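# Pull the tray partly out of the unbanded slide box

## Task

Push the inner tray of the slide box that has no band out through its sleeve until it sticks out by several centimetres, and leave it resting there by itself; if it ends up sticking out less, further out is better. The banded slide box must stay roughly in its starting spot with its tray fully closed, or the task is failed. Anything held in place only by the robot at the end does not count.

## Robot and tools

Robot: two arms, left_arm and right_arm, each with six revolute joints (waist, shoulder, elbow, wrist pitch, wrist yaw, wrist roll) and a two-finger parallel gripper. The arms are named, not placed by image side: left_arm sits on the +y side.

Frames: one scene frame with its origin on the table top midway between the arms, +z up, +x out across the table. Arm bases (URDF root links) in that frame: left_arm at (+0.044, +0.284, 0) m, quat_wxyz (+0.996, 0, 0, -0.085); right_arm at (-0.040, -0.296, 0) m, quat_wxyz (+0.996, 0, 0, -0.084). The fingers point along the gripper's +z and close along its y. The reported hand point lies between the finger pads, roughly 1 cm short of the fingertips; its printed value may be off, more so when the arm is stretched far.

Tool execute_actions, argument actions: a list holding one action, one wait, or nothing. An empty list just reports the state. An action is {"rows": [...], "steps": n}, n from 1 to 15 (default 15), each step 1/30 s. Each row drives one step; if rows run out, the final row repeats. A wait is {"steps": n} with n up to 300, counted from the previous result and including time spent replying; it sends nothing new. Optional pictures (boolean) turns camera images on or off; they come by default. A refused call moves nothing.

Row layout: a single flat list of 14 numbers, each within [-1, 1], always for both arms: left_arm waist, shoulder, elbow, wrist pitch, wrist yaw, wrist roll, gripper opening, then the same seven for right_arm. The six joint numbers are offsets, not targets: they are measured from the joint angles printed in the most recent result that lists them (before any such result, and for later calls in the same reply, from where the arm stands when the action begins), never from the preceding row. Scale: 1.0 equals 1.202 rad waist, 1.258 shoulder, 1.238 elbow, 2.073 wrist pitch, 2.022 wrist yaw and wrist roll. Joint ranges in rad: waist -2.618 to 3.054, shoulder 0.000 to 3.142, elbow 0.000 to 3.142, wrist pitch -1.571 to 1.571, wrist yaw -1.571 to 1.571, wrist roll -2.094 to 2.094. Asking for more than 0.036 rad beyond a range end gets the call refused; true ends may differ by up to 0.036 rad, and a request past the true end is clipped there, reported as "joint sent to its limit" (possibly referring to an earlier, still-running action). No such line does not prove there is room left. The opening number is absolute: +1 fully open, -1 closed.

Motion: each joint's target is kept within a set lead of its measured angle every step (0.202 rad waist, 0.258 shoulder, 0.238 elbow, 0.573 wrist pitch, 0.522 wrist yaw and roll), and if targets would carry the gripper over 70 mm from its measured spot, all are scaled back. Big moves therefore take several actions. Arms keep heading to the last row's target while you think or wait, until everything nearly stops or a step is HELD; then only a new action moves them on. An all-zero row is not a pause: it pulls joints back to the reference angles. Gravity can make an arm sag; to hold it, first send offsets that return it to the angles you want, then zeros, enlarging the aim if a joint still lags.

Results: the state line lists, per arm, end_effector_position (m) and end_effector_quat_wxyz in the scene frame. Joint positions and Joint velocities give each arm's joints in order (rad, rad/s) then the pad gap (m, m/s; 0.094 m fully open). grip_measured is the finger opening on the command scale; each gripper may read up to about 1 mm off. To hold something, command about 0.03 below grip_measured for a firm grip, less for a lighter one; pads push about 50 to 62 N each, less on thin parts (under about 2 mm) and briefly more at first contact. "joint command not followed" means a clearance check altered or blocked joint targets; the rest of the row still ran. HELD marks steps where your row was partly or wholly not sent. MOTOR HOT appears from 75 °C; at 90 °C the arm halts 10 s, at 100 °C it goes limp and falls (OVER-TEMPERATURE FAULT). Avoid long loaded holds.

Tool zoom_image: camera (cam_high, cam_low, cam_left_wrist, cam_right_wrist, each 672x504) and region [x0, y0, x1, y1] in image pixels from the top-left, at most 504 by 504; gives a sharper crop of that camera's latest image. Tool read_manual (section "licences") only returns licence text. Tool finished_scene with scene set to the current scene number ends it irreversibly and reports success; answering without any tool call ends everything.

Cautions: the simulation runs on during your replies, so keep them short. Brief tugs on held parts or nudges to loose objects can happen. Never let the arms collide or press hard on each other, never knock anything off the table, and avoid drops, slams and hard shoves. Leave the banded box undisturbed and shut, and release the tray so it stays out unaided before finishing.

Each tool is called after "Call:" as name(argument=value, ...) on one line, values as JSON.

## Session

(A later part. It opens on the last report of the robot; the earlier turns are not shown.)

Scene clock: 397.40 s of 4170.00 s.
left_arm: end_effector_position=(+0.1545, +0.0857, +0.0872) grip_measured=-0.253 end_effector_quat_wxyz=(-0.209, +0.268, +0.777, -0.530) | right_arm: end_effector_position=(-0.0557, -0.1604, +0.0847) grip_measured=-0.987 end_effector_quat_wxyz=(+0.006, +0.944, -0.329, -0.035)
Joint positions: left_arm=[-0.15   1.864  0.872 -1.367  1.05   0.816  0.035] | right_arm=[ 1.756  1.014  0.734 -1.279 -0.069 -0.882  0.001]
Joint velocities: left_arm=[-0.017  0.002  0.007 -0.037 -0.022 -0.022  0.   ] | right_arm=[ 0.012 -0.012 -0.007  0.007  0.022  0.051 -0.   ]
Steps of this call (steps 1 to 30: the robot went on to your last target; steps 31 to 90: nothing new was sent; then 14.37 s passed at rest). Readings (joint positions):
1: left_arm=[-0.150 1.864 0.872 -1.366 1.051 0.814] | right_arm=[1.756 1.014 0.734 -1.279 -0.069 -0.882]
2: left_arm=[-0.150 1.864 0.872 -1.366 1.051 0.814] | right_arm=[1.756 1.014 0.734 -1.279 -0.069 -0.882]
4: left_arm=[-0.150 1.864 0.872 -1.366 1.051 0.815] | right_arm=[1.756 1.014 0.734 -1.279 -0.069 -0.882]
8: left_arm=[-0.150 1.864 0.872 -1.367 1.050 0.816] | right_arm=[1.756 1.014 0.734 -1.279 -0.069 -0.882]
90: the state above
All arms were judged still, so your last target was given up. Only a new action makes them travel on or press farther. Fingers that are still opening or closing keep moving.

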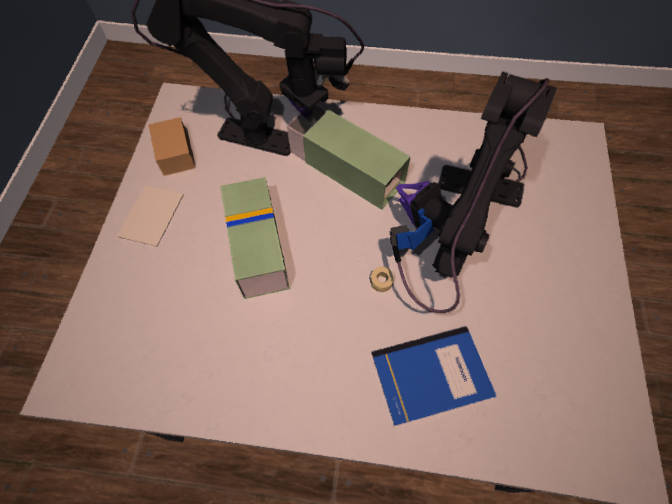

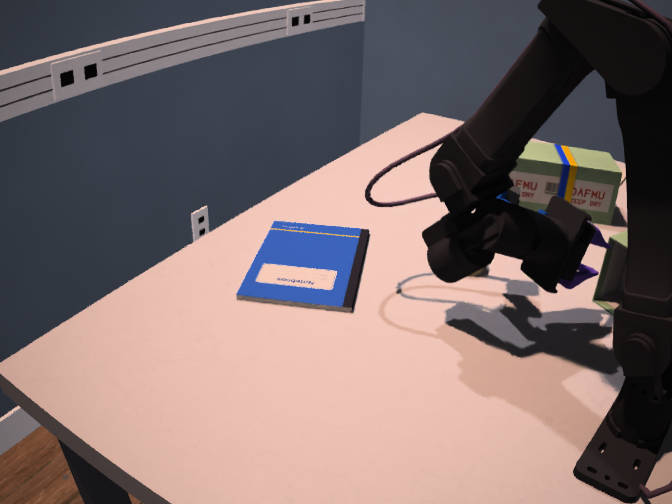

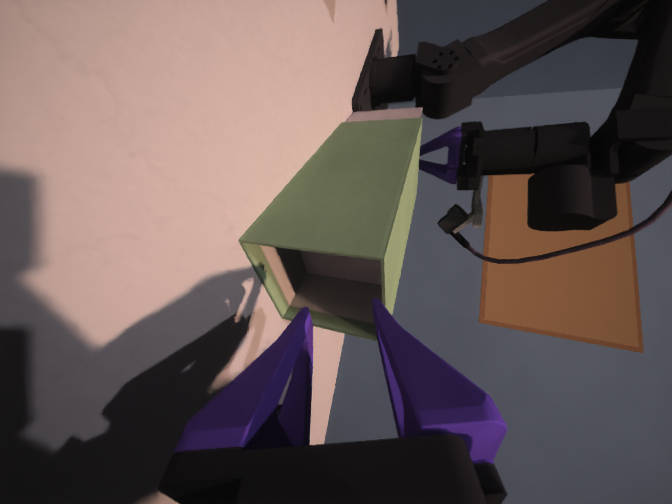

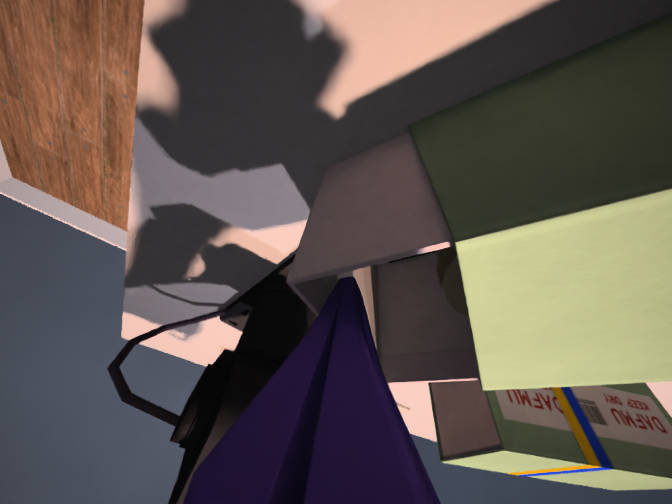

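Call:
zoom_image(camera="cam_high", region=[260, 80, 460, 230])

Region (260, 80, 460, 230) of cam_high's 672x504 image, scaled by 2.520, with more detail than that image has; it fills the top 378 rows of this view, and the rest is white.

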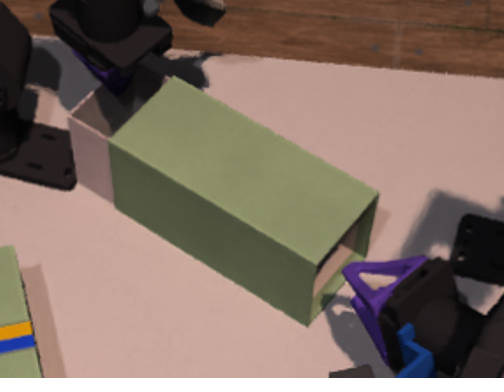

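Call:
execute_actions(actions=[{"rows":[[0,-0.010,0.004,-0.008,0,0,0,0,0,0,0,0,0,-1],[0,-0.019,0.007,-0.017,0,0,0,0,0,0,0,0,0,-1],[0,-0.019,0.007,-0.017,0,0,0,0,0,0,0,0,0,-1],[0,-0.019,0.007,-0.017,0,0,0,0,0,0,0,0,0,-1],[-0.015,-0.028,0.002,-0.004,0.007,-0.015,0,0,0,0,0,0,0,-1],[-0.03,-0.037,-0.004,0.009,0.014,-0.03,0,0,0,0,0,0,0,-1],[-0.045,-0.046,-0.010,0.022,0.021,-0.044,0,0,0,0,0,0,0,-1],[-0.06,-0.056,-0.015,0.035,0.029,-0.058,0,0,0,0,0,0,0,-1],[-0.075,-0.065,-0.021,0.048,0.036,-0.073,0,0,0,0,0,0,0,-1],[-0.09,-0.074,-0.026,0.061,0.043,-0.088,0,0,0,0,0,0,0,-1],[-0.104,-0.083,-0.032,0.074,0.05,-0.102,0,0,0,0,0,0,0,-1]],"steps":15}])

Scene clock: 425.80 s of 4170.00 s.
left_arm: end_effector_position=(+0.1399, +0.0635, +0.0952) grip_measured=-0.002 end_effector_quat_wxyz=(-0.208, +0.279, +0.775, -0.527) | right_arm: end_effector_position=(-0.0555, -0.1599, +0.0847) grip_measured=-0.987 end_effector_quat_wxyz=(+0.005, +0.944, -0.329, -0.035)
Joint positions: left_arm=[-0.269  1.78   0.846 -1.265  1.113  0.649  0.047] | right_arm=[ 1.756  1.014  0.734 -1.277 -0.068 -0.882  0.001]
Joint velocities: left_arm=[-0.017  0.002 -0.037  0.183  0.095 -0.256 -0.   ] | right_arm=[-0.017 -0.002  0.012  0.066  0.007 -0.037  0.001]
Steps of this call (steps 1 to 90: nothing new was sent; then 24.90 s passed at rest; steps 91 to 105: all 15 steps of this action). Readings (joint positions):
91: left_arm=[-0.150 1.864 0.872 -1.367 1.049 0.816] | right_arm=[1.756 1.014 0.734 -1.278 -0.069 -0.882]
92: left_arm=[-0.150 1.864 0.872 -1.370 1.048 0.816] | right_arm=[1.756 1.014 0.734 -1.277 -0.069 -0.882]
94: left_arm=[-0.150 1.864 0.872 -1.378 1.046 0.816] | right_arm=[1.756 1.014 0.734 -1.277 -0.068 -0.882]
98: left_arm=[-0.176 1.841 0.872 -1.359 1.057 0.769] | right_arm=[1.756 1.014 0.734 -1.277 -0.068 -0.882]
105: the state above

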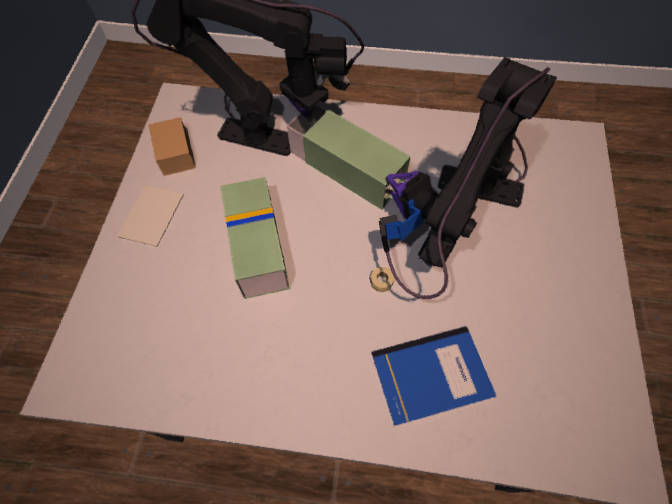

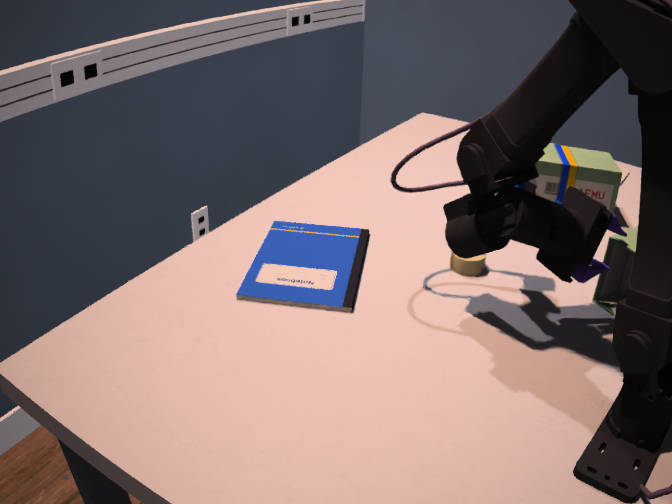

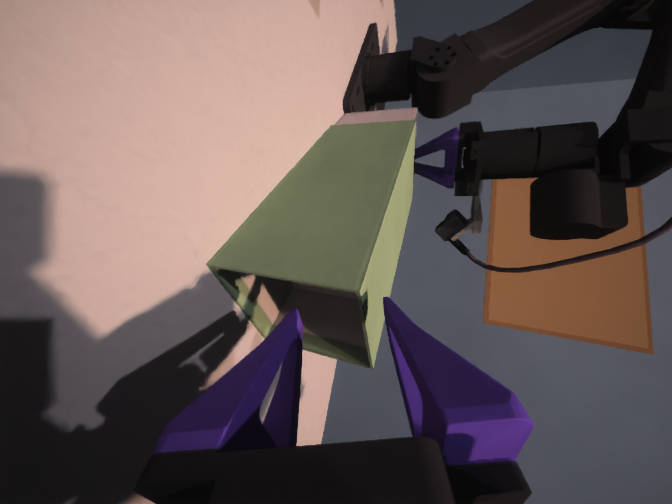

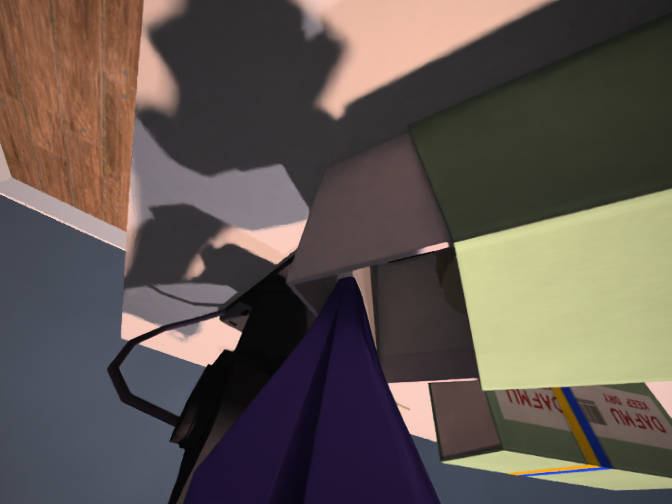

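Call:
execute_actions(actions=[{"rows":[[-0.012,-0.019,-0.010,0.030,0.018,-0.025,0,0,0,0,0,0,0,-1],[-0.022,-0.026,-0.017,0.042,0.021,-0.04,0,0,0,0,0,0,0,-1],[-0.032,-0.034,-0.024,0.054,0.024,-0.055,0,0,0,0,0,0,0,-1],[-0.043,-0.042,-0.032,0.067,0.027,-0.07,0,0,0,0,0,0,0,-1],[-0.053,-0.05,-0.039,0.08,0.03,-0.085,0,0,0,0,0,0,0,-1],[-0.064,-0.058,-0.047,0.093,0.033,-0.10,0,0,0,0,0,0,0,-1],[-0.074,-0.066,-0.054,0.106,0.036,-0.115,0,0,0,0,0,0,0,-1],[-0.085,-0.075,-0.062,0.119,0.039,-0.13,0,0,0,0,0,0,0,-1],[-0.095,-0.083,-0.069,0.132,0.042,-0.145,0,0,0,0,0,0,0,-1]],"steps":15}])

Scene clock: 431.20 s of 4170.00 s.
left_arm: end_effector_position=(+0.1262, +0.0438, +0.0914) grip_measured=-0.002 end_effector_quat_wxyz=(-0.205, +0.271, +0.779, -0.527) | right_arm: end_effector_position=(-0.0555, -0.1599, +0.0847) grip_measured=-0.987 end_effector_quat_wxyz=(+0.005, +0.944, -0.329, -0.035)
Joint positions: left_arm=[-0.374  1.698  0.772 -1.035  1.169  0.384  0.047] | right_arm=[ 1.756  1.014  0.734 -1.277 -0.068 -0.882  0.001]
Joint velocities: left_arm=[ 0.012  0.012  0.002  0.183 -0.022 -0.198  0.001] | right_arm=[-0.022 -0.007 -0.002  0.022 -0.037  0.022 -0.001]
Steps of this call (steps 1 to 30: the robot went on to your last target; steps 31 to 90: nothing new was sent; then 1.90 s passed at rest; steps 91 to 105: all 15 steps of this action). Readings (joint positions):
91: left_arm=[-0.269 1.780 0.845 -1.230 1.128 0.608] | right_arm=[1.756 1.014 0.734 -1.277 -0.068 -0.882]
92: left_arm=[-0.271 1.779 0.844 -1.224 1.129 0.601] | right_arm=[1.756 1.014 0.734 -1.277 -0.068 -0.882]
94: left_arm=[-0.284 1.769 0.834 -1.198 1.133 0.574] | right_arm=[1.756 1.014 0.734 -1.277 -0.068 -0.882]
98: left_arm=[-0.338 1.728 0.796 -1.124 1.149 0.488] | right_arm=[1.756 1.014 0.734 -1.277 -0.068 -0.882]
105: the state above

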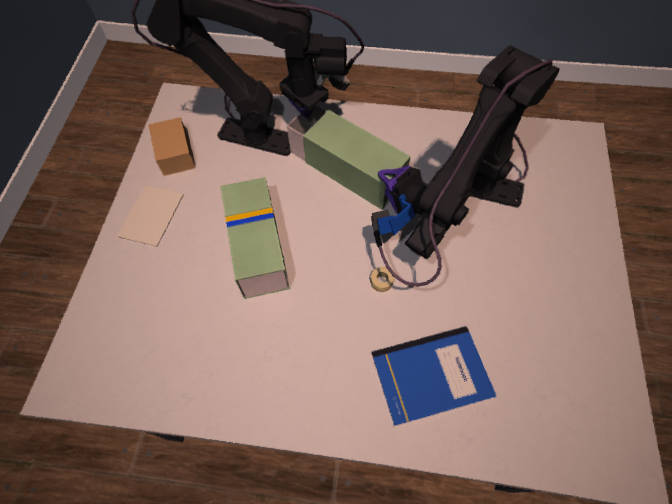

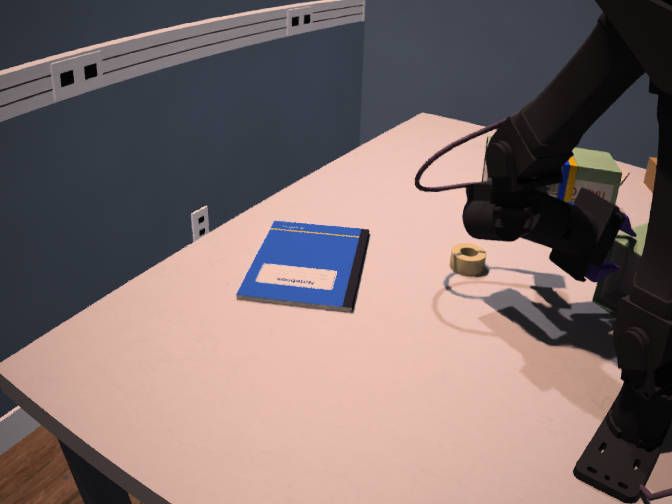

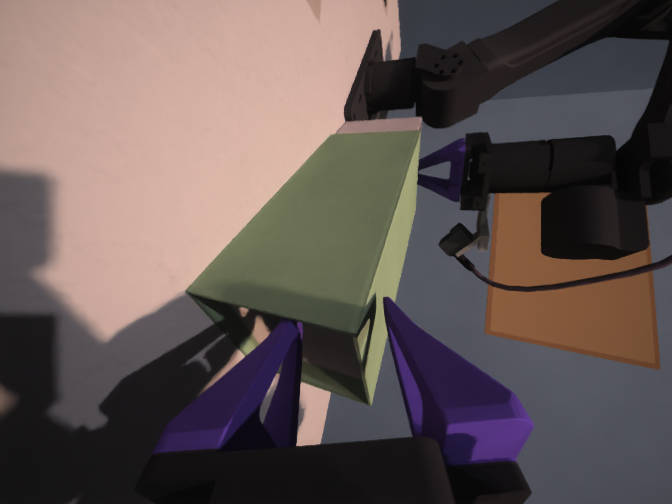

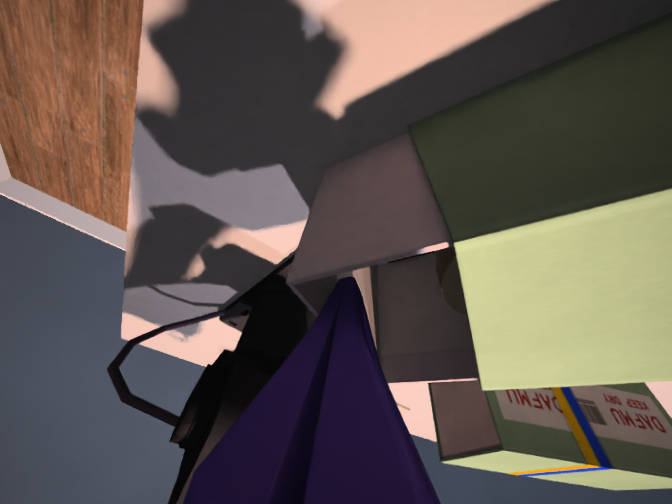

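Call:
execute_actions(actions=[{"rows":[[-0.008,-0.015,-0.008,0.02,0.012,-0.015,0,0,0,0,0,0,0,-1],[-0.016,-0.024,-0.015,0.032,0.017,-0.027,0,0,0,0,0,0,0,-1],[-0.025,-0.032,-0.021,0.044,0.021,-0.04,0,0,0,0,0,0,0,-1],[-0.033,-0.04,-0.028,0.056,0.025,-0.052,0,0,0,0,0,0,0,-1],[-0.041,-0.048,-0.034,0.068,0.029,-0.064,0,0,0,0,0,0,0,-1],[-0.041,-0.048,-0.034,0.068,0.029,-0.064,0,0,0,0,0,0,0,-1],[-0.041,-0.048,-0.034,0.068,0.029,-0.064,0,0,0,0,0,0,0,-1],[-0.041,-0.048,-0.034,0.068,0.029,-0.064,-0.3,0,0,0,0,0,0,-1],[-0.041,-0.048,-0.034,0.068,0.029,-0.064,-0.6,0,0,0,0,0,0,-1],[-0.041,-0.048,-0.034,0.068,0.029,-0.064,-1,0,0,0,0,0,0,-1]],"steps":15}])

Call:
execute_actions(actions=[{"steps":15}])

Scene clock: 444.83 s of 4170.00 s.
left_arm: end_effector_position=(+0.1204, +0.0258, +0.1174) grip_measured=-0.882 end_effector_quat_wxyz=(-0.203, +0.249, +0.743, -0.587) | right_arm: end_effector_position=(-0.0555, -0.1581, +0.0847) grip_measured=-0.987 end_effector_quat_wxyz=(+0.002, +0.944, -0.329, -0.036)
Joint positions: left_arm=[-0.42   1.647  0.739 -0.935  1.332  0.271  0.006] | right_arm=[ 1.756  1.014  0.734 -1.269 -0.068 -0.882  0.001]
Joint velocities: left_arm=[-0.022 -0.012 -0.002  0.022  0.081 -0.022 -0.008] | right_arm=[-0.012  0.002 -0.007  0.051 -0.022 -0.051  0.001]
Steps of this call (steps 1 to 30: the robot went on to your last target; steps 31 to 90: nothing new was sent; then 10.13 s passed at rest; steps 91 to 105: all 15 steps of this action). Readings (joint positions):
91: left_arm=[-0.374 1.698 0.772 -1.018 1.171 0.355] | right_arm=[1.756 1.014 0.734 -1.275 -0.068 -0.882]
92: left_arm=[-0.375 1.698 0.771 -1.015 1.172 0.350] | right_arm=[1.756 1.014 0.734 -1.275 -0.068 -0.882]
94: left_arm=[-0.384 1.689 0.761 -0.992 1.176 0.329] | right_arm=[1.756 1.014 0.734 -1.274 -0.068 -0.882]
98: left_arm=[-0.412 1.663 0.740 -0.951 1.188 0.285] | right_arm=[1.756 1.014 0.734 -1.274 -0.068 -0.882]
105: the state above

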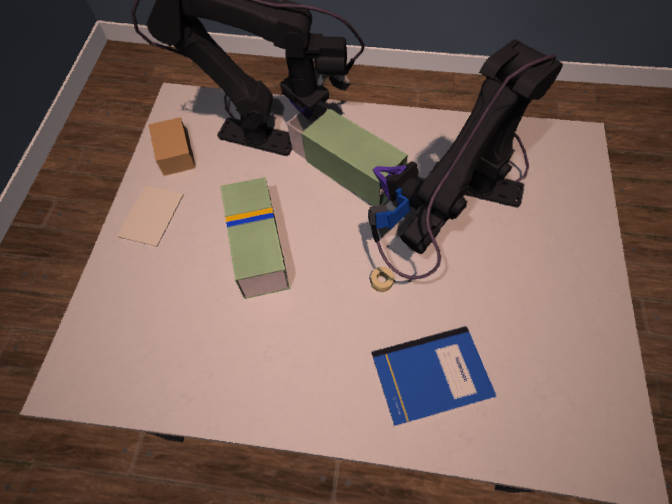

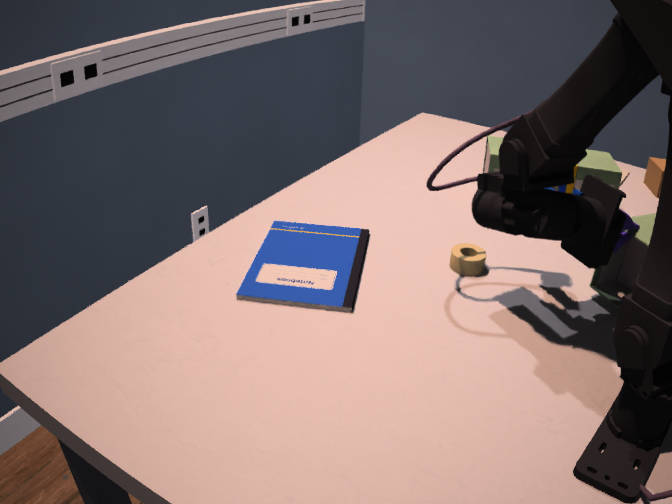

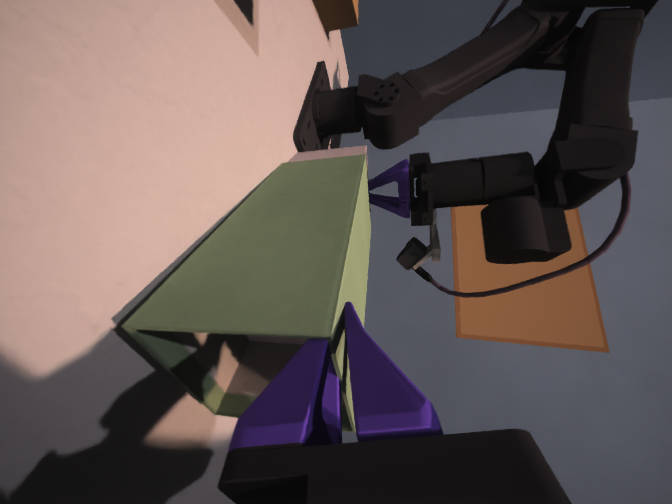

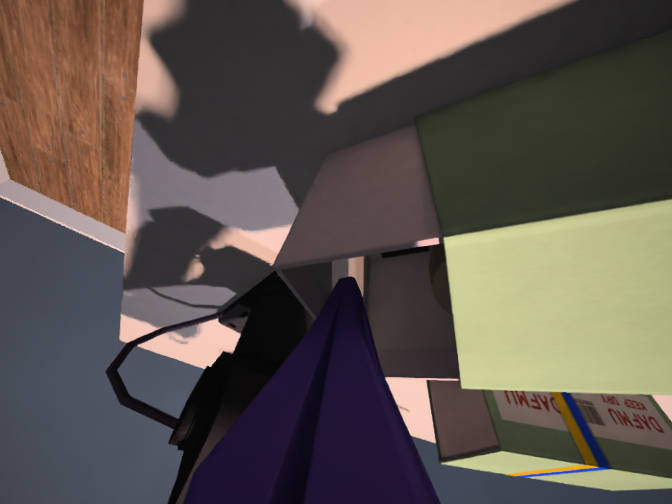

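Scene clock: 445.33 s of 4170.00 s.
left_arm: end_effector_position=(+0.1207, +0.0247, +0.1199) grip_measured=-0.897 end_effector_quat_wxyz=(-0.203, +0.247, +0.739, -0.593) | right_arm: end_effector_position=(-0.0555, -0.1581, +0.0847) grip_measured=-0.987 end_effector_quat_wxyz=(+0.002, +0.944, -0.329, -0.036)
Joint positions: left_arm=[-0.42   1.647  0.739 -0.933  1.347  0.271  0.005] | right_arm=[ 1.756  1.014  0.734 -1.269 -0.068 -0.882  0.001]
Joint velocities: left_arm=[-0.017  0.002  0.002 -0.007 -0.051 -0.037 -0.   ] | right_arm=[-0.002  0.007 -0.017 -0.037 -0.007 -0.066  0.001]
Steps of this call (steps 1 to 15: the robot went on to your last target). Readings (joint positions):
1: left_arm=[-0.420 1.647 0.739 -0.935 1.336 0.271] | right_arm=[1.756 1.014 0.734 -1.269 -0.068 -0.882]
2: left_arm=[-0.420 1.647 0.739 -0.935 1.339 0.271] | right_arm=[1.756 1.014 0.734 -1.269 -0.068 -0.882]
4: left_arm=[-0.420 1.647 0.739 -0.935 1.343 0.271] | right_arm=[1.756 1.014 0.734 -1.269 -0.068 -0.882]
8: left_arm=[-0.420 1.647 0.739 -0.933 1.346 0.271] | right_arm=[1.756 1.014 0.734 -1.269 -0.068 -0.882]
15: the state above

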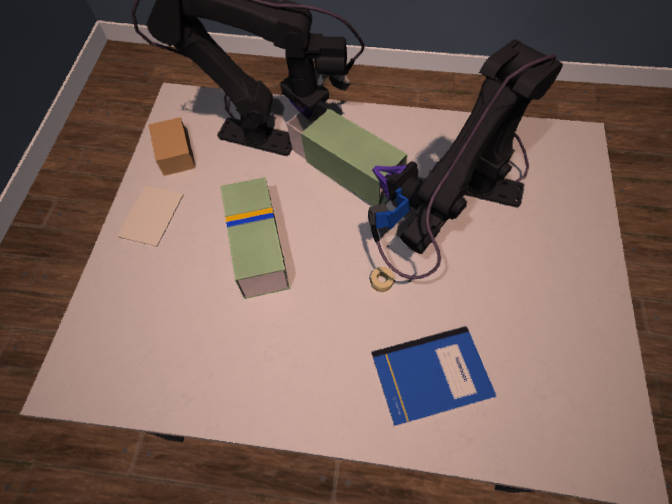

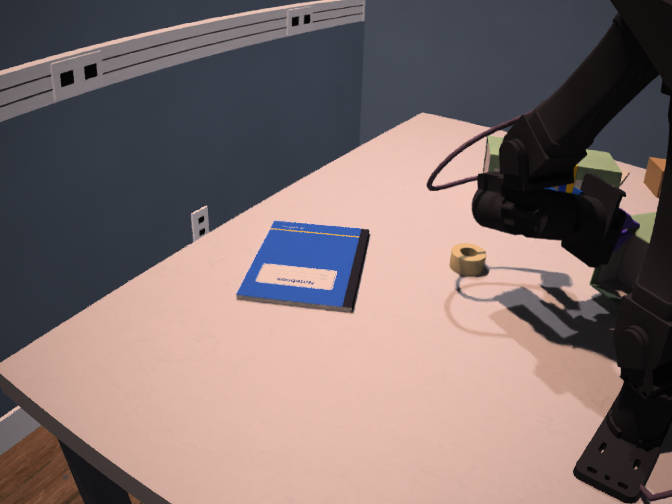

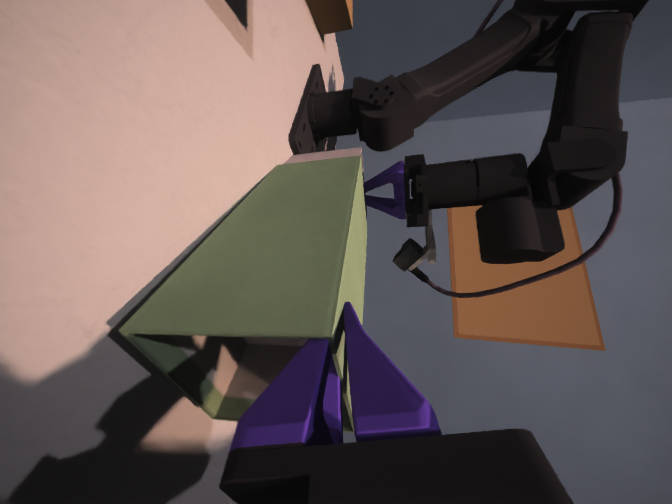

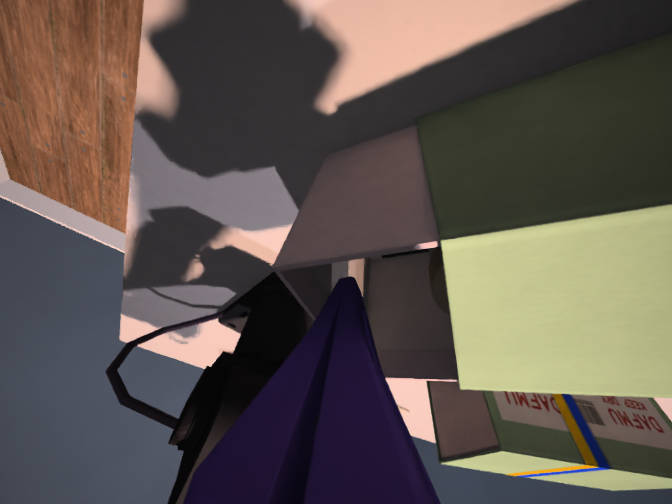

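Call:
execute_actions(actions=[{"rows":[[0.014,0.01,0.008,-0.014,-0.005,0.017,-1,0,0,0,-0.01,-0.01,0,-1],[0.028,0.02,0.017,-0.028,-0.009,0.034,-1,0,0,0,-0.02,-0.02,0,-1],[0.042,0.03,0.025,-0.043,-0.014,0.052,-1,0,0,0,-0.025,-0.025,0,-1],[0.056,0.04,0.034,-0.057,-0.018,0.069,-1,0,0,0,-0.03,-0.03,0,-1],[0.07,0.05,0.042,-0.071,-0.023,0.086,-1,0,0,0,-0.03,-0.03,0,-1],[0.085,0.06,0.05,-0.085,-0.027,0.103,-1,0,0,0,-0.03,-0.03,0,-1],[0.099,0.07,0.059,-0.1,-0.032,0.12,-1,0,0,0,-0.03,-0.03,0,-1],[0.113,0.08,0.067,-0.114,-0.036,0.138,-1,0,0,0,-0.03,-0.03,0,-1],[0.127,0.09,0.076,-0.128,-0.041,0.155,-1,0,0,0,-0.03,-0.03,0,-1],[0.141,0.1,0.084,-0.142,-0.045,0.172,-1,0,0,0,-0.03,-0.03,0,-1]],"steps":15}])

Scene clock: 452.70 s of 4170.00 s.
left_arm: end_effector_position=(+0.1410, +0.0404, +0.1244) grip_measured=-0.941 end_effector_quat_wxyz=(-0.204, +0.207, +0.736, -0.612) | right_arm: end_effector_position=(-0.0528, -0.1539, +0.0847) grip_measured=-0.987 end_effector_quat_wxyz=(-0.009, +0.944, -0.328, -0.031)
Joint positions: left_arm=[-0.3    1.764  0.804 -1.234  1.361  0.587  0.003] | right_arm=[ 1.756  1.014  0.734 -1.253 -0.053 -0.884  0.001]
Joint velocities: left_arm=[ 0.066 -0.007  0.046 -0.242 -0.051  0.271 -0.001] | right_arm=[-0.002  0.007  0.007 -0.022  0.066 -0.007 -0.001]
Steps of this call (steps 1 to 15: the robot went on to your last target; steps 16 to 90: nothing new was sent; then 3.87 s passed at rest; steps 91 to 105: all 15 steps of this action). Readings (joint positions):
91: left_arm=[-0.420 1.647 0.739 -0.937 1.359 0.277] | right_arm=[1.756 1.014 0.734 -1.270 -0.069 -0.882]
92: left_arm=[-0.419 1.649 0.739 -0.947 1.376 0.290] | right_arm=[1.756 1.014 0.734 -1.273 -0.073 -0.882]
94: left_arm=[-0.404 1.663 0.744 -0.979 1.392 0.327] | right_arm=[1.756 1.014 0.734 -1.285 -0.083 -0.883]
98: left_arm=[-0.361 1.718 0.771 -1.084 1.388 0.436] | right_arm=[1.756 1.014 0.734 -1.273 -0.069 -0.883]
105: the state above

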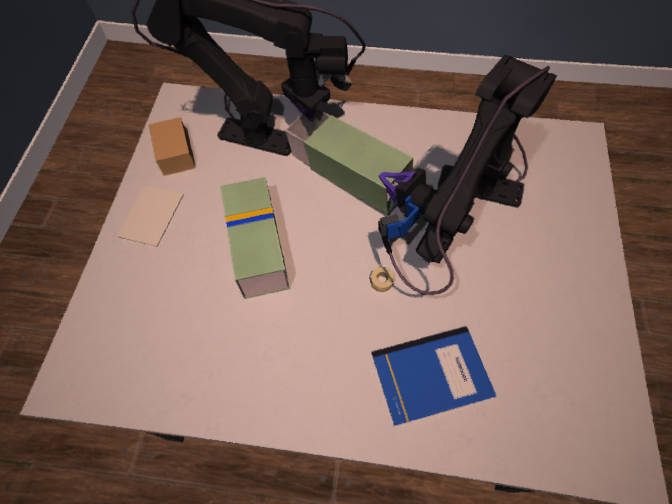

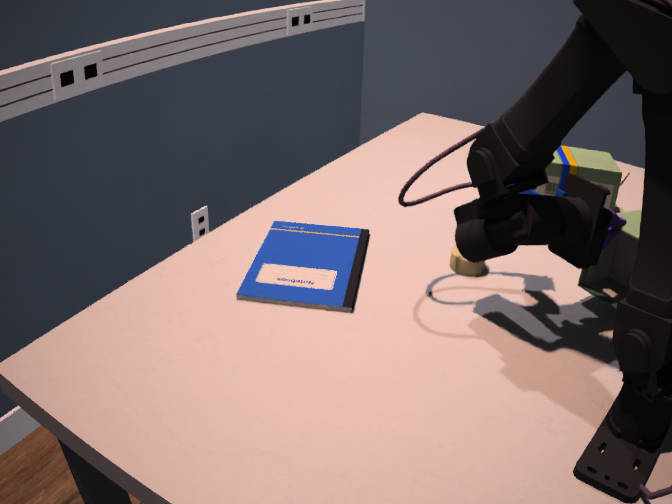

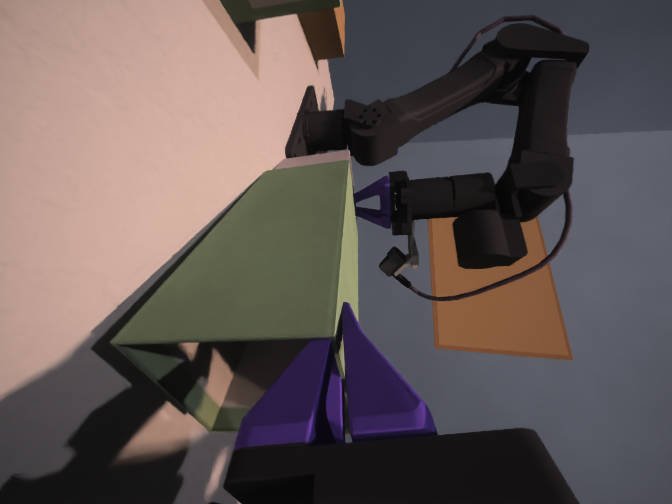

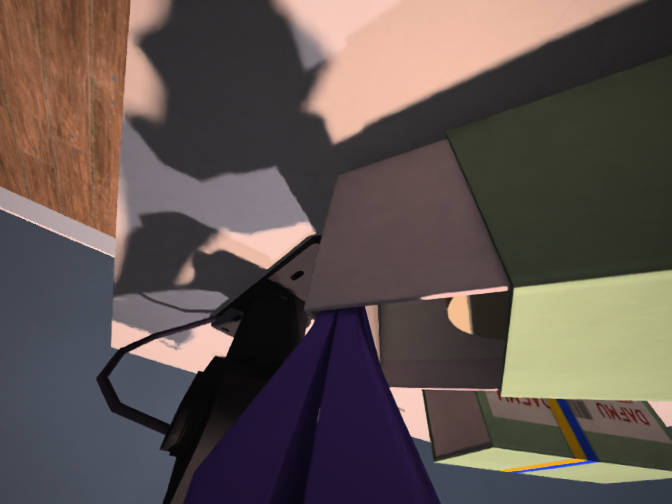

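Call:
execute_actions(actions=[{"rows":[[0,0.008,-0.003,0.007,0,0,-1,0,0,0,0,0,0,-1],[0,0.016,-0.006,0.014,-0.005,0,-1,0,0,0,0,0,0,-1],[0,0.024,-0.009,0.021,-0.01,0,-1,0,0,0,0,0,0,-1],[0,0.032,-0.012,0.028,-0.015,0,-1,0,0,0,0,0,0,-1],[0,0.04,-0.015,0.035,-0.02,0,-1,0,0,0,0,0,0,-1],[0,0.048,-0.018,0.042,-0.025,0,-1,0,0,0,0,0,0,-1],[0,0.056,-0.021,0.049,-0.03,0,-1,0,0,0,0,0,0,-1],[0,0.064,-0.024,0.056,-0.03,0,-1,0,0,0,0,0,0,-1],[0,0.07,-0.027,0.062,-0.03,0,-1,0,0,0,0,0,0,-1]],"steps":15}])

Scene clock: 461.17 s of 4170.00 s.
left_arm: end_effector_position=(+0.1426, +0.0388, +0.1141) grip_measured=-0.944 end_effector_quat_wxyz=(-0.206, +0.191, +0.728, -0.626) | right_arm: end_effector_position=(-0.0491, -0.1582, +0.0844) grip_measured=-0.987 end_effector_quat_wxyz=(-0.004, +0.944, -0.328, -0.019)
Joint positions: left_arm=[-0.297  1.828  0.784 -1.203  1.4    0.622  0.003] | right_arm=[ 1.756  1.014  0.734 -1.27  -0.032 -0.884  0.001]
Joint velocities: left_arm=[ 0.007 -0.017 -0.017  0.022 -0.066  0.081  0.   ] | right_arm=[-0.007 -0.012 -0.022  0.007  0.037 -0.081 -0.001]
Steps of this call (steps 1 to 30: the robot went on to your last target; steps 31 to 90: nothing new was sent; then 4.97 s passed at rest; steps 91 to 105: all 15 steps of this action). Readings (joint positions):
91: left_arm=[-0.294 1.764 0.808 -1.260 1.362 0.620] | right_arm=[1.756 1.014 0.734 -1.246 -0.050 -0.884]
92: left_arm=[-0.296 1.765 0.808 -1.260 1.369 0.618] | right_arm=[1.756 1.014 0.734 -1.248 -0.049 -0.884]
94: left_arm=[-0.297 1.772 0.808 -1.256 1.373 0.617] | right_arm=[1.756 1.014 0.734 -1.251 -0.047 -0.884]
98: left_arm=[-0.297 1.808 0.795 -1.224 1.384 0.618] | right_arm=[1.756 1.014 0.734 -1.260 -0.039 -0.884]
105: the state above

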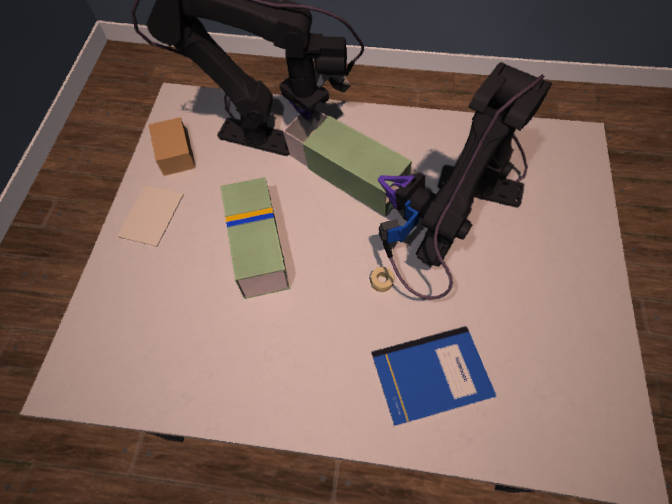

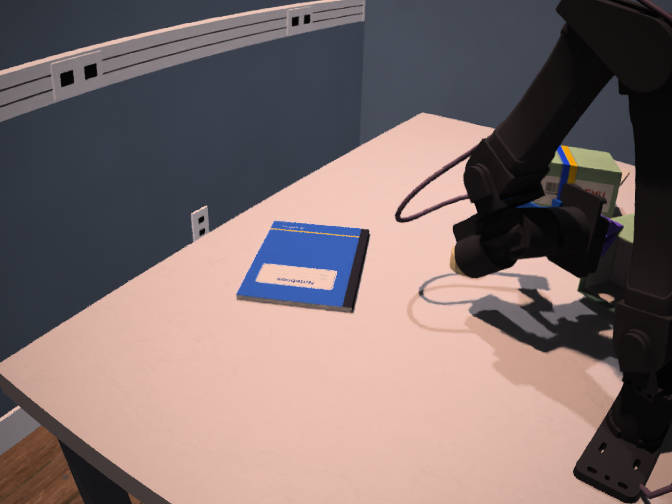

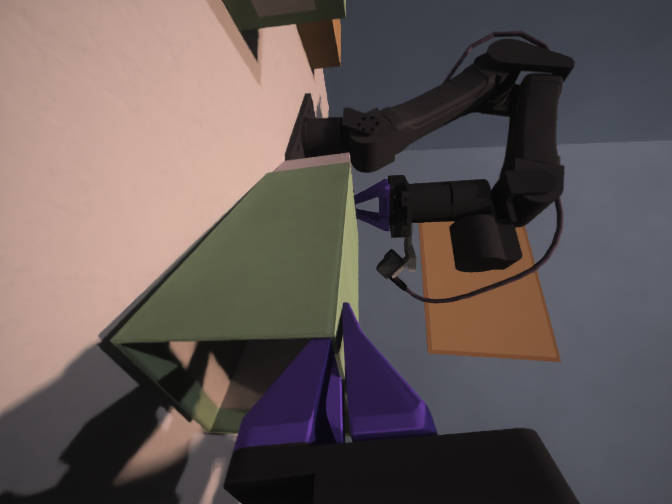

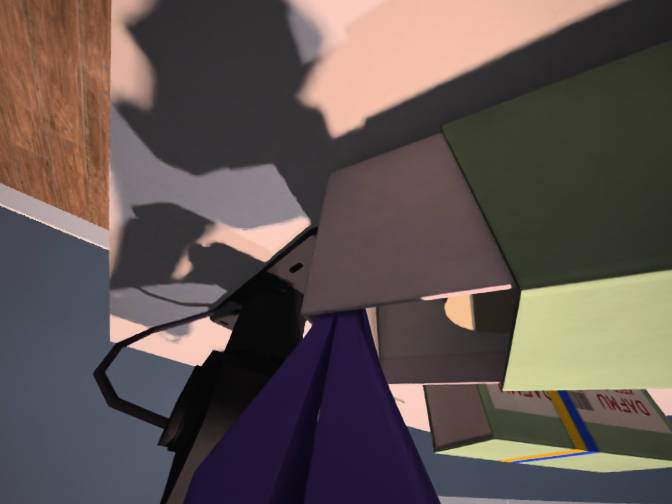

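Call:
execute_actions(actions=[{"rows":[[0,0.01,0,0,-0.03,0,-1,0,0,0,0,0,0,-1],[0,0.01,0,0,-0.04,0,-1,0,0,0,0,0,0,-1],[0,0.01,0,0,-0.05,0,-1,0,0,0,0,0,0,-1],[0,0.01,0,0,-0.06,0,-1,0,0,0,0,0,0,-1],[0,0.01,0,0,-0.07,0,-0.9,0,0,0,0,0,0,-1],[0,0.01,0,0,-0.07,0,-0.85,0,0,0,0,0,0,-1],[0,0.01,0,0,-0.07,0,-0.8,0,0,0,0,0,0,-1],[0,0.01,0,0,-0.07,0,-0.72,0,0,0,0,0,0,-1],[0,0.01,0,0,-0.07,0,-0.64,0,0,0,0,0,0,-1],[0,0.01,0,0,-0.07,0,-0.56,0,0,0,0,0,0,-1],[0,0.01,0,0,-0.07,0,-0.48,0,0,0,0,0,0,-1],[0,0.01,0,0,-0.07,0,-0.4,0,0,0,0,0,0,-1],[0,0.01,0,0,-0.07,0,-0.3,0,0,0,0,0,0,-1],[0,0.01,0,0,-0.07,0,-0.2,0,0,0,0,0,0,-1],[0,0.01,0,0,-0.07,0,-0.1,0,0,0,0,0,0,-1]],"steps":15}])

Scene clock: 467.03 s of 4170.00 s.
left_arm: end_effector_position=(+0.1306, +0.0508, +0.0955) grip_measured=-0.148 end_effector_quat_wxyz=(-0.231, +0.222, +0.752, -0.575) | right_arm: end_effector_position=(-0.0478, -0.1576, +0.0844) grip_measured=-0.987 end_effector_quat_wxyz=(-0.007, +0.944, -0.328, -0.016)
Joint positions: left_arm=[-0.299  1.835  0.784 -1.214  1.265  0.623  0.04 ] | right_arm=[ 1.756  1.014  0.734 -1.268 -0.025 -0.884  0.001]
Joint velocities: left_arm=[-0.002  0.007  0.002  0.007 -0.139  0.007  0.091] | right_arm=[-0.017 -0.012  0.017  0.037 -0.007 -0.051  0.001]
Steps of this call (steps 1 to 15: the robot went on to your last target; steps 16 to 90: nothing new was sent; then 2.37 s passed at rest; steps 91 to 105: all 15 steps of this action). Readings (joint positions):
91: left_arm=[-0.297 1.828 0.784 -1.210 1.403 0.626] | right_arm=[1.756 1.014 0.734 -1.272 -0.030 -0.884]
92: left_arm=[-0.298 1.828 0.784 -1.216 1.404 0.630] | right_arm=[1.756 1.014 0.734 -1.275 -0.028 -0.884]
94: left_arm=[-0.299 1.828 0.784 -1.219 1.403 0.634] | right_arm=[1.756 1.014 0.734 -1.276 -0.027 -0.884]
98: left_arm=[-0.299 1.832 0.784 -1.214 1.326 0.631] | right_arm=[1.756 1.014 0.734 -1.272 -0.026 -0.884]
105: the state above

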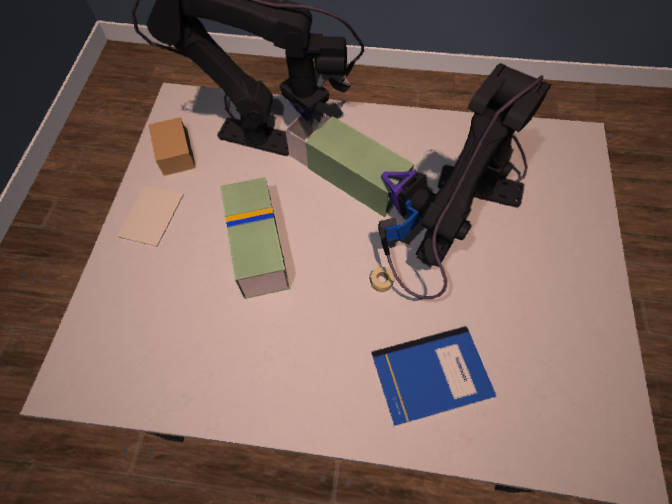

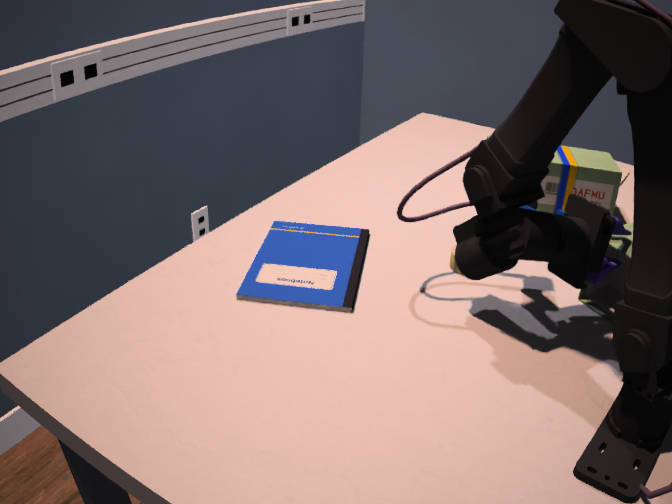

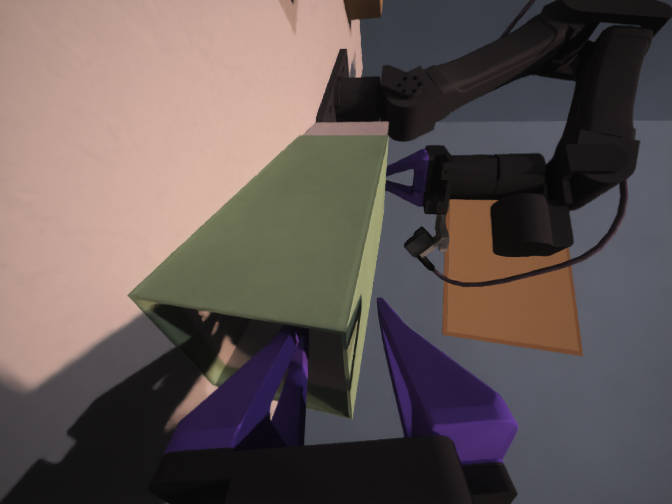

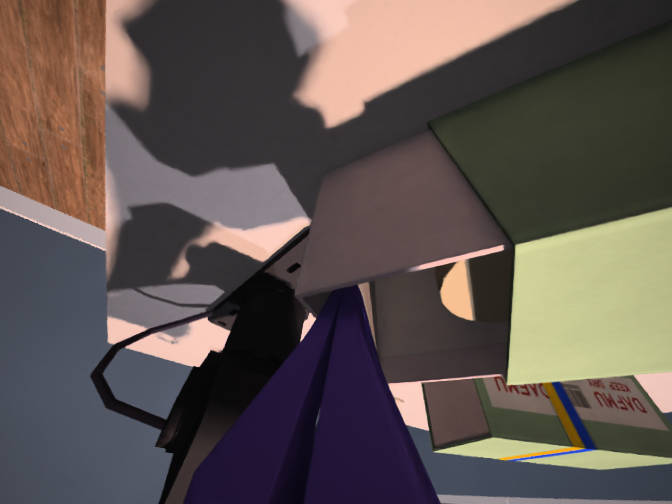

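Call:
execute_actions(actions=[{"rows":[[0.012,0,0.008,-0.008,-0.01,0.01,0,0,0,0.018,-0.01,0,0,-1],[0.025,0,0.016,-0.016,-0.02,0.02,0,0,0,0.036,-0.022,0,0,-1],[0.037,0.002,0.024,-0.025,-0.03,0.03,0,0,0,0.054,-0.033,0,0,-1],[0.05,0.003,0.032,-0.033,-0.04,0.04,0,0,0,0.072,-0.044,0,0,-1],[0.062,0.004,0.04,-0.041,-0.048,0.05,0,0,0,0.09,-0.055,0,0,-1],[0.074,0.005,0.049,-0.049,-0.058,0.06,0,0,0,0.108,-0.066,0,0,-1],[0.087,0.006,0.057,-0.057,-0.067,0.07,0,0,0,0.126,-0.077,0,0,-1],[0.099,0.007,0.065,-0.066,-0.077,0.08,0,0,0,0.144,-0.088,0,0,-1],[0.112,0.008,0.073,-0.074,-0.086,0.09,0,0,0,0.162,-0.099,0,0,-1],[0.124,0.008,0.081,-0.082,-0.096,0.099,0,0,0,0.18,-0.11,0,0,-1],[0.124,0.008,0.081,-0.082,-0.096,0.099,0,0,0,0.2,-0.12,0,0,-1]],"steps":15}])

Scene clock: 484.37 s of 4170.00 s.
left_arm: end_effector_position=(+0.1552, +0.0807, +0.0933) grip_measured=-0.002 end_effector_quat_wxyz=(-0.199, +0.257, +0.776, -0.540) | right_arm: end_effector_position=(-0.0478, -0.1533, +0.1424) grip_measured=-0.987 end_effector_quat_wxyz=(-0.023, +0.944, -0.328, -0.021)
Joint positions: left_arm=[-0.157  1.835  0.861 -1.352  1.088  0.784  0.047] | right_arm=[ 1.756  1.014  0.964 -1.463 -0.024 -0.884  0.001]
Joint velocities: left_arm=[-0.007  0.002  0.007 -0.198 -0.212  0.125  0.001] | right_arm=[-0.012 -0.002 -0.012 -0.271  0.022  0.007  0.001]
Steps of this call (steps 1 to 30: the robot went on to your last target; steps 31 to 90: nothing new was sent; then 13.83 s passed at rest; steps 91 to 105: all 15 steps of this action). Readings (joint positions):
91: left_arm=[-0.299 1.835 0.784 -1.215 1.249 0.623] | right_arm=[1.756 1.014 0.734 -1.268 -0.025 -0.884]
92: left_arm=[-0.297 1.835 0.784 -1.218 1.244 0.627] | right_arm=[1.756 1.014 0.737 -1.272 -0.024 -0.884]
94: left_arm=[-0.279 1.835 0.785 -1.235 1.224 0.644] | right_arm=[1.756 1.014 0.762 -1.298 -0.024 -0.884]
98: left_arm=[-0.217 1.835 0.819 -1.285 1.166 0.701] | right_arm=[1.756 1.014 0.853 -1.362 -0.024 -0.884]
105: the state above

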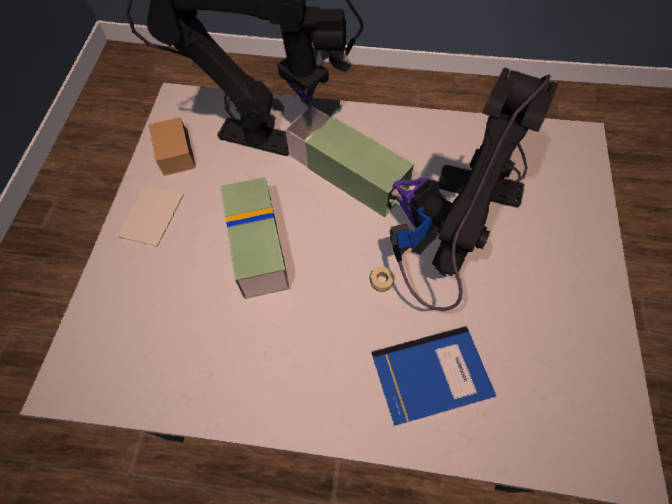

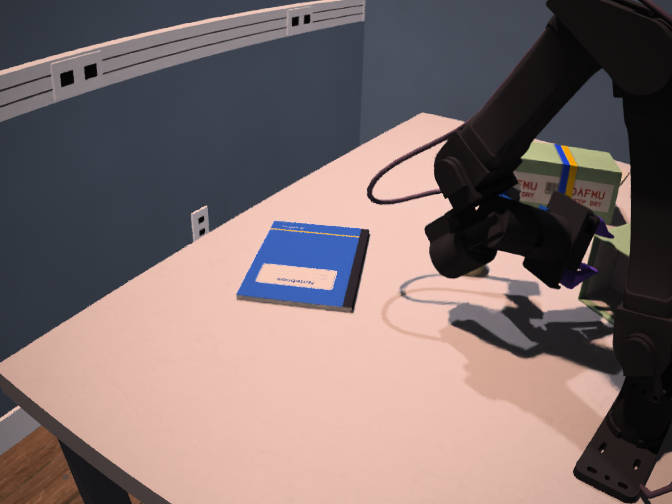

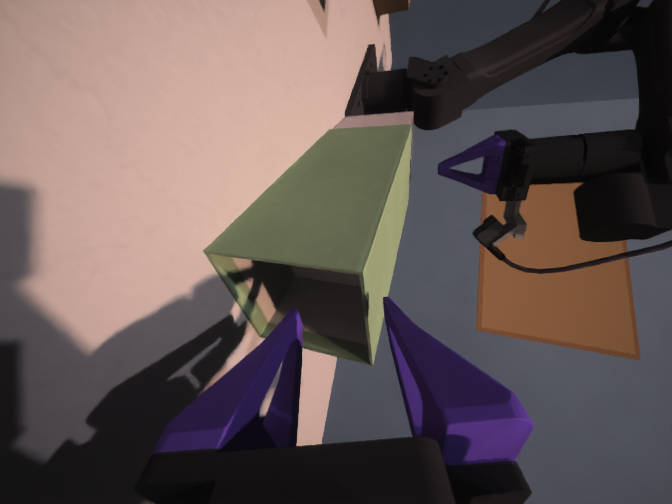

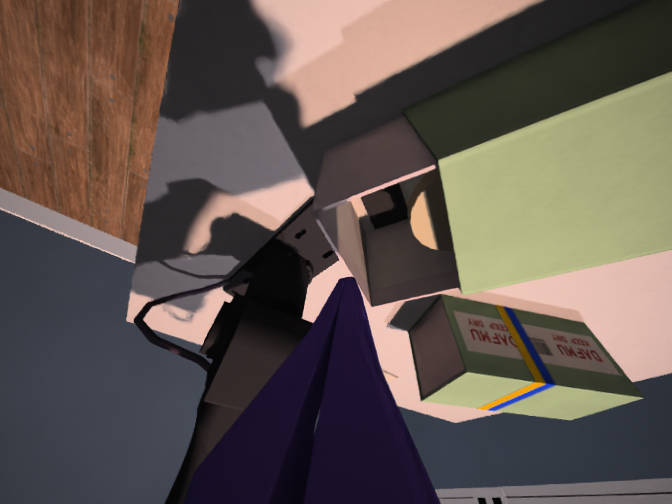

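Call:
finished_scene(scene=1)

The scene is finished: the task was done.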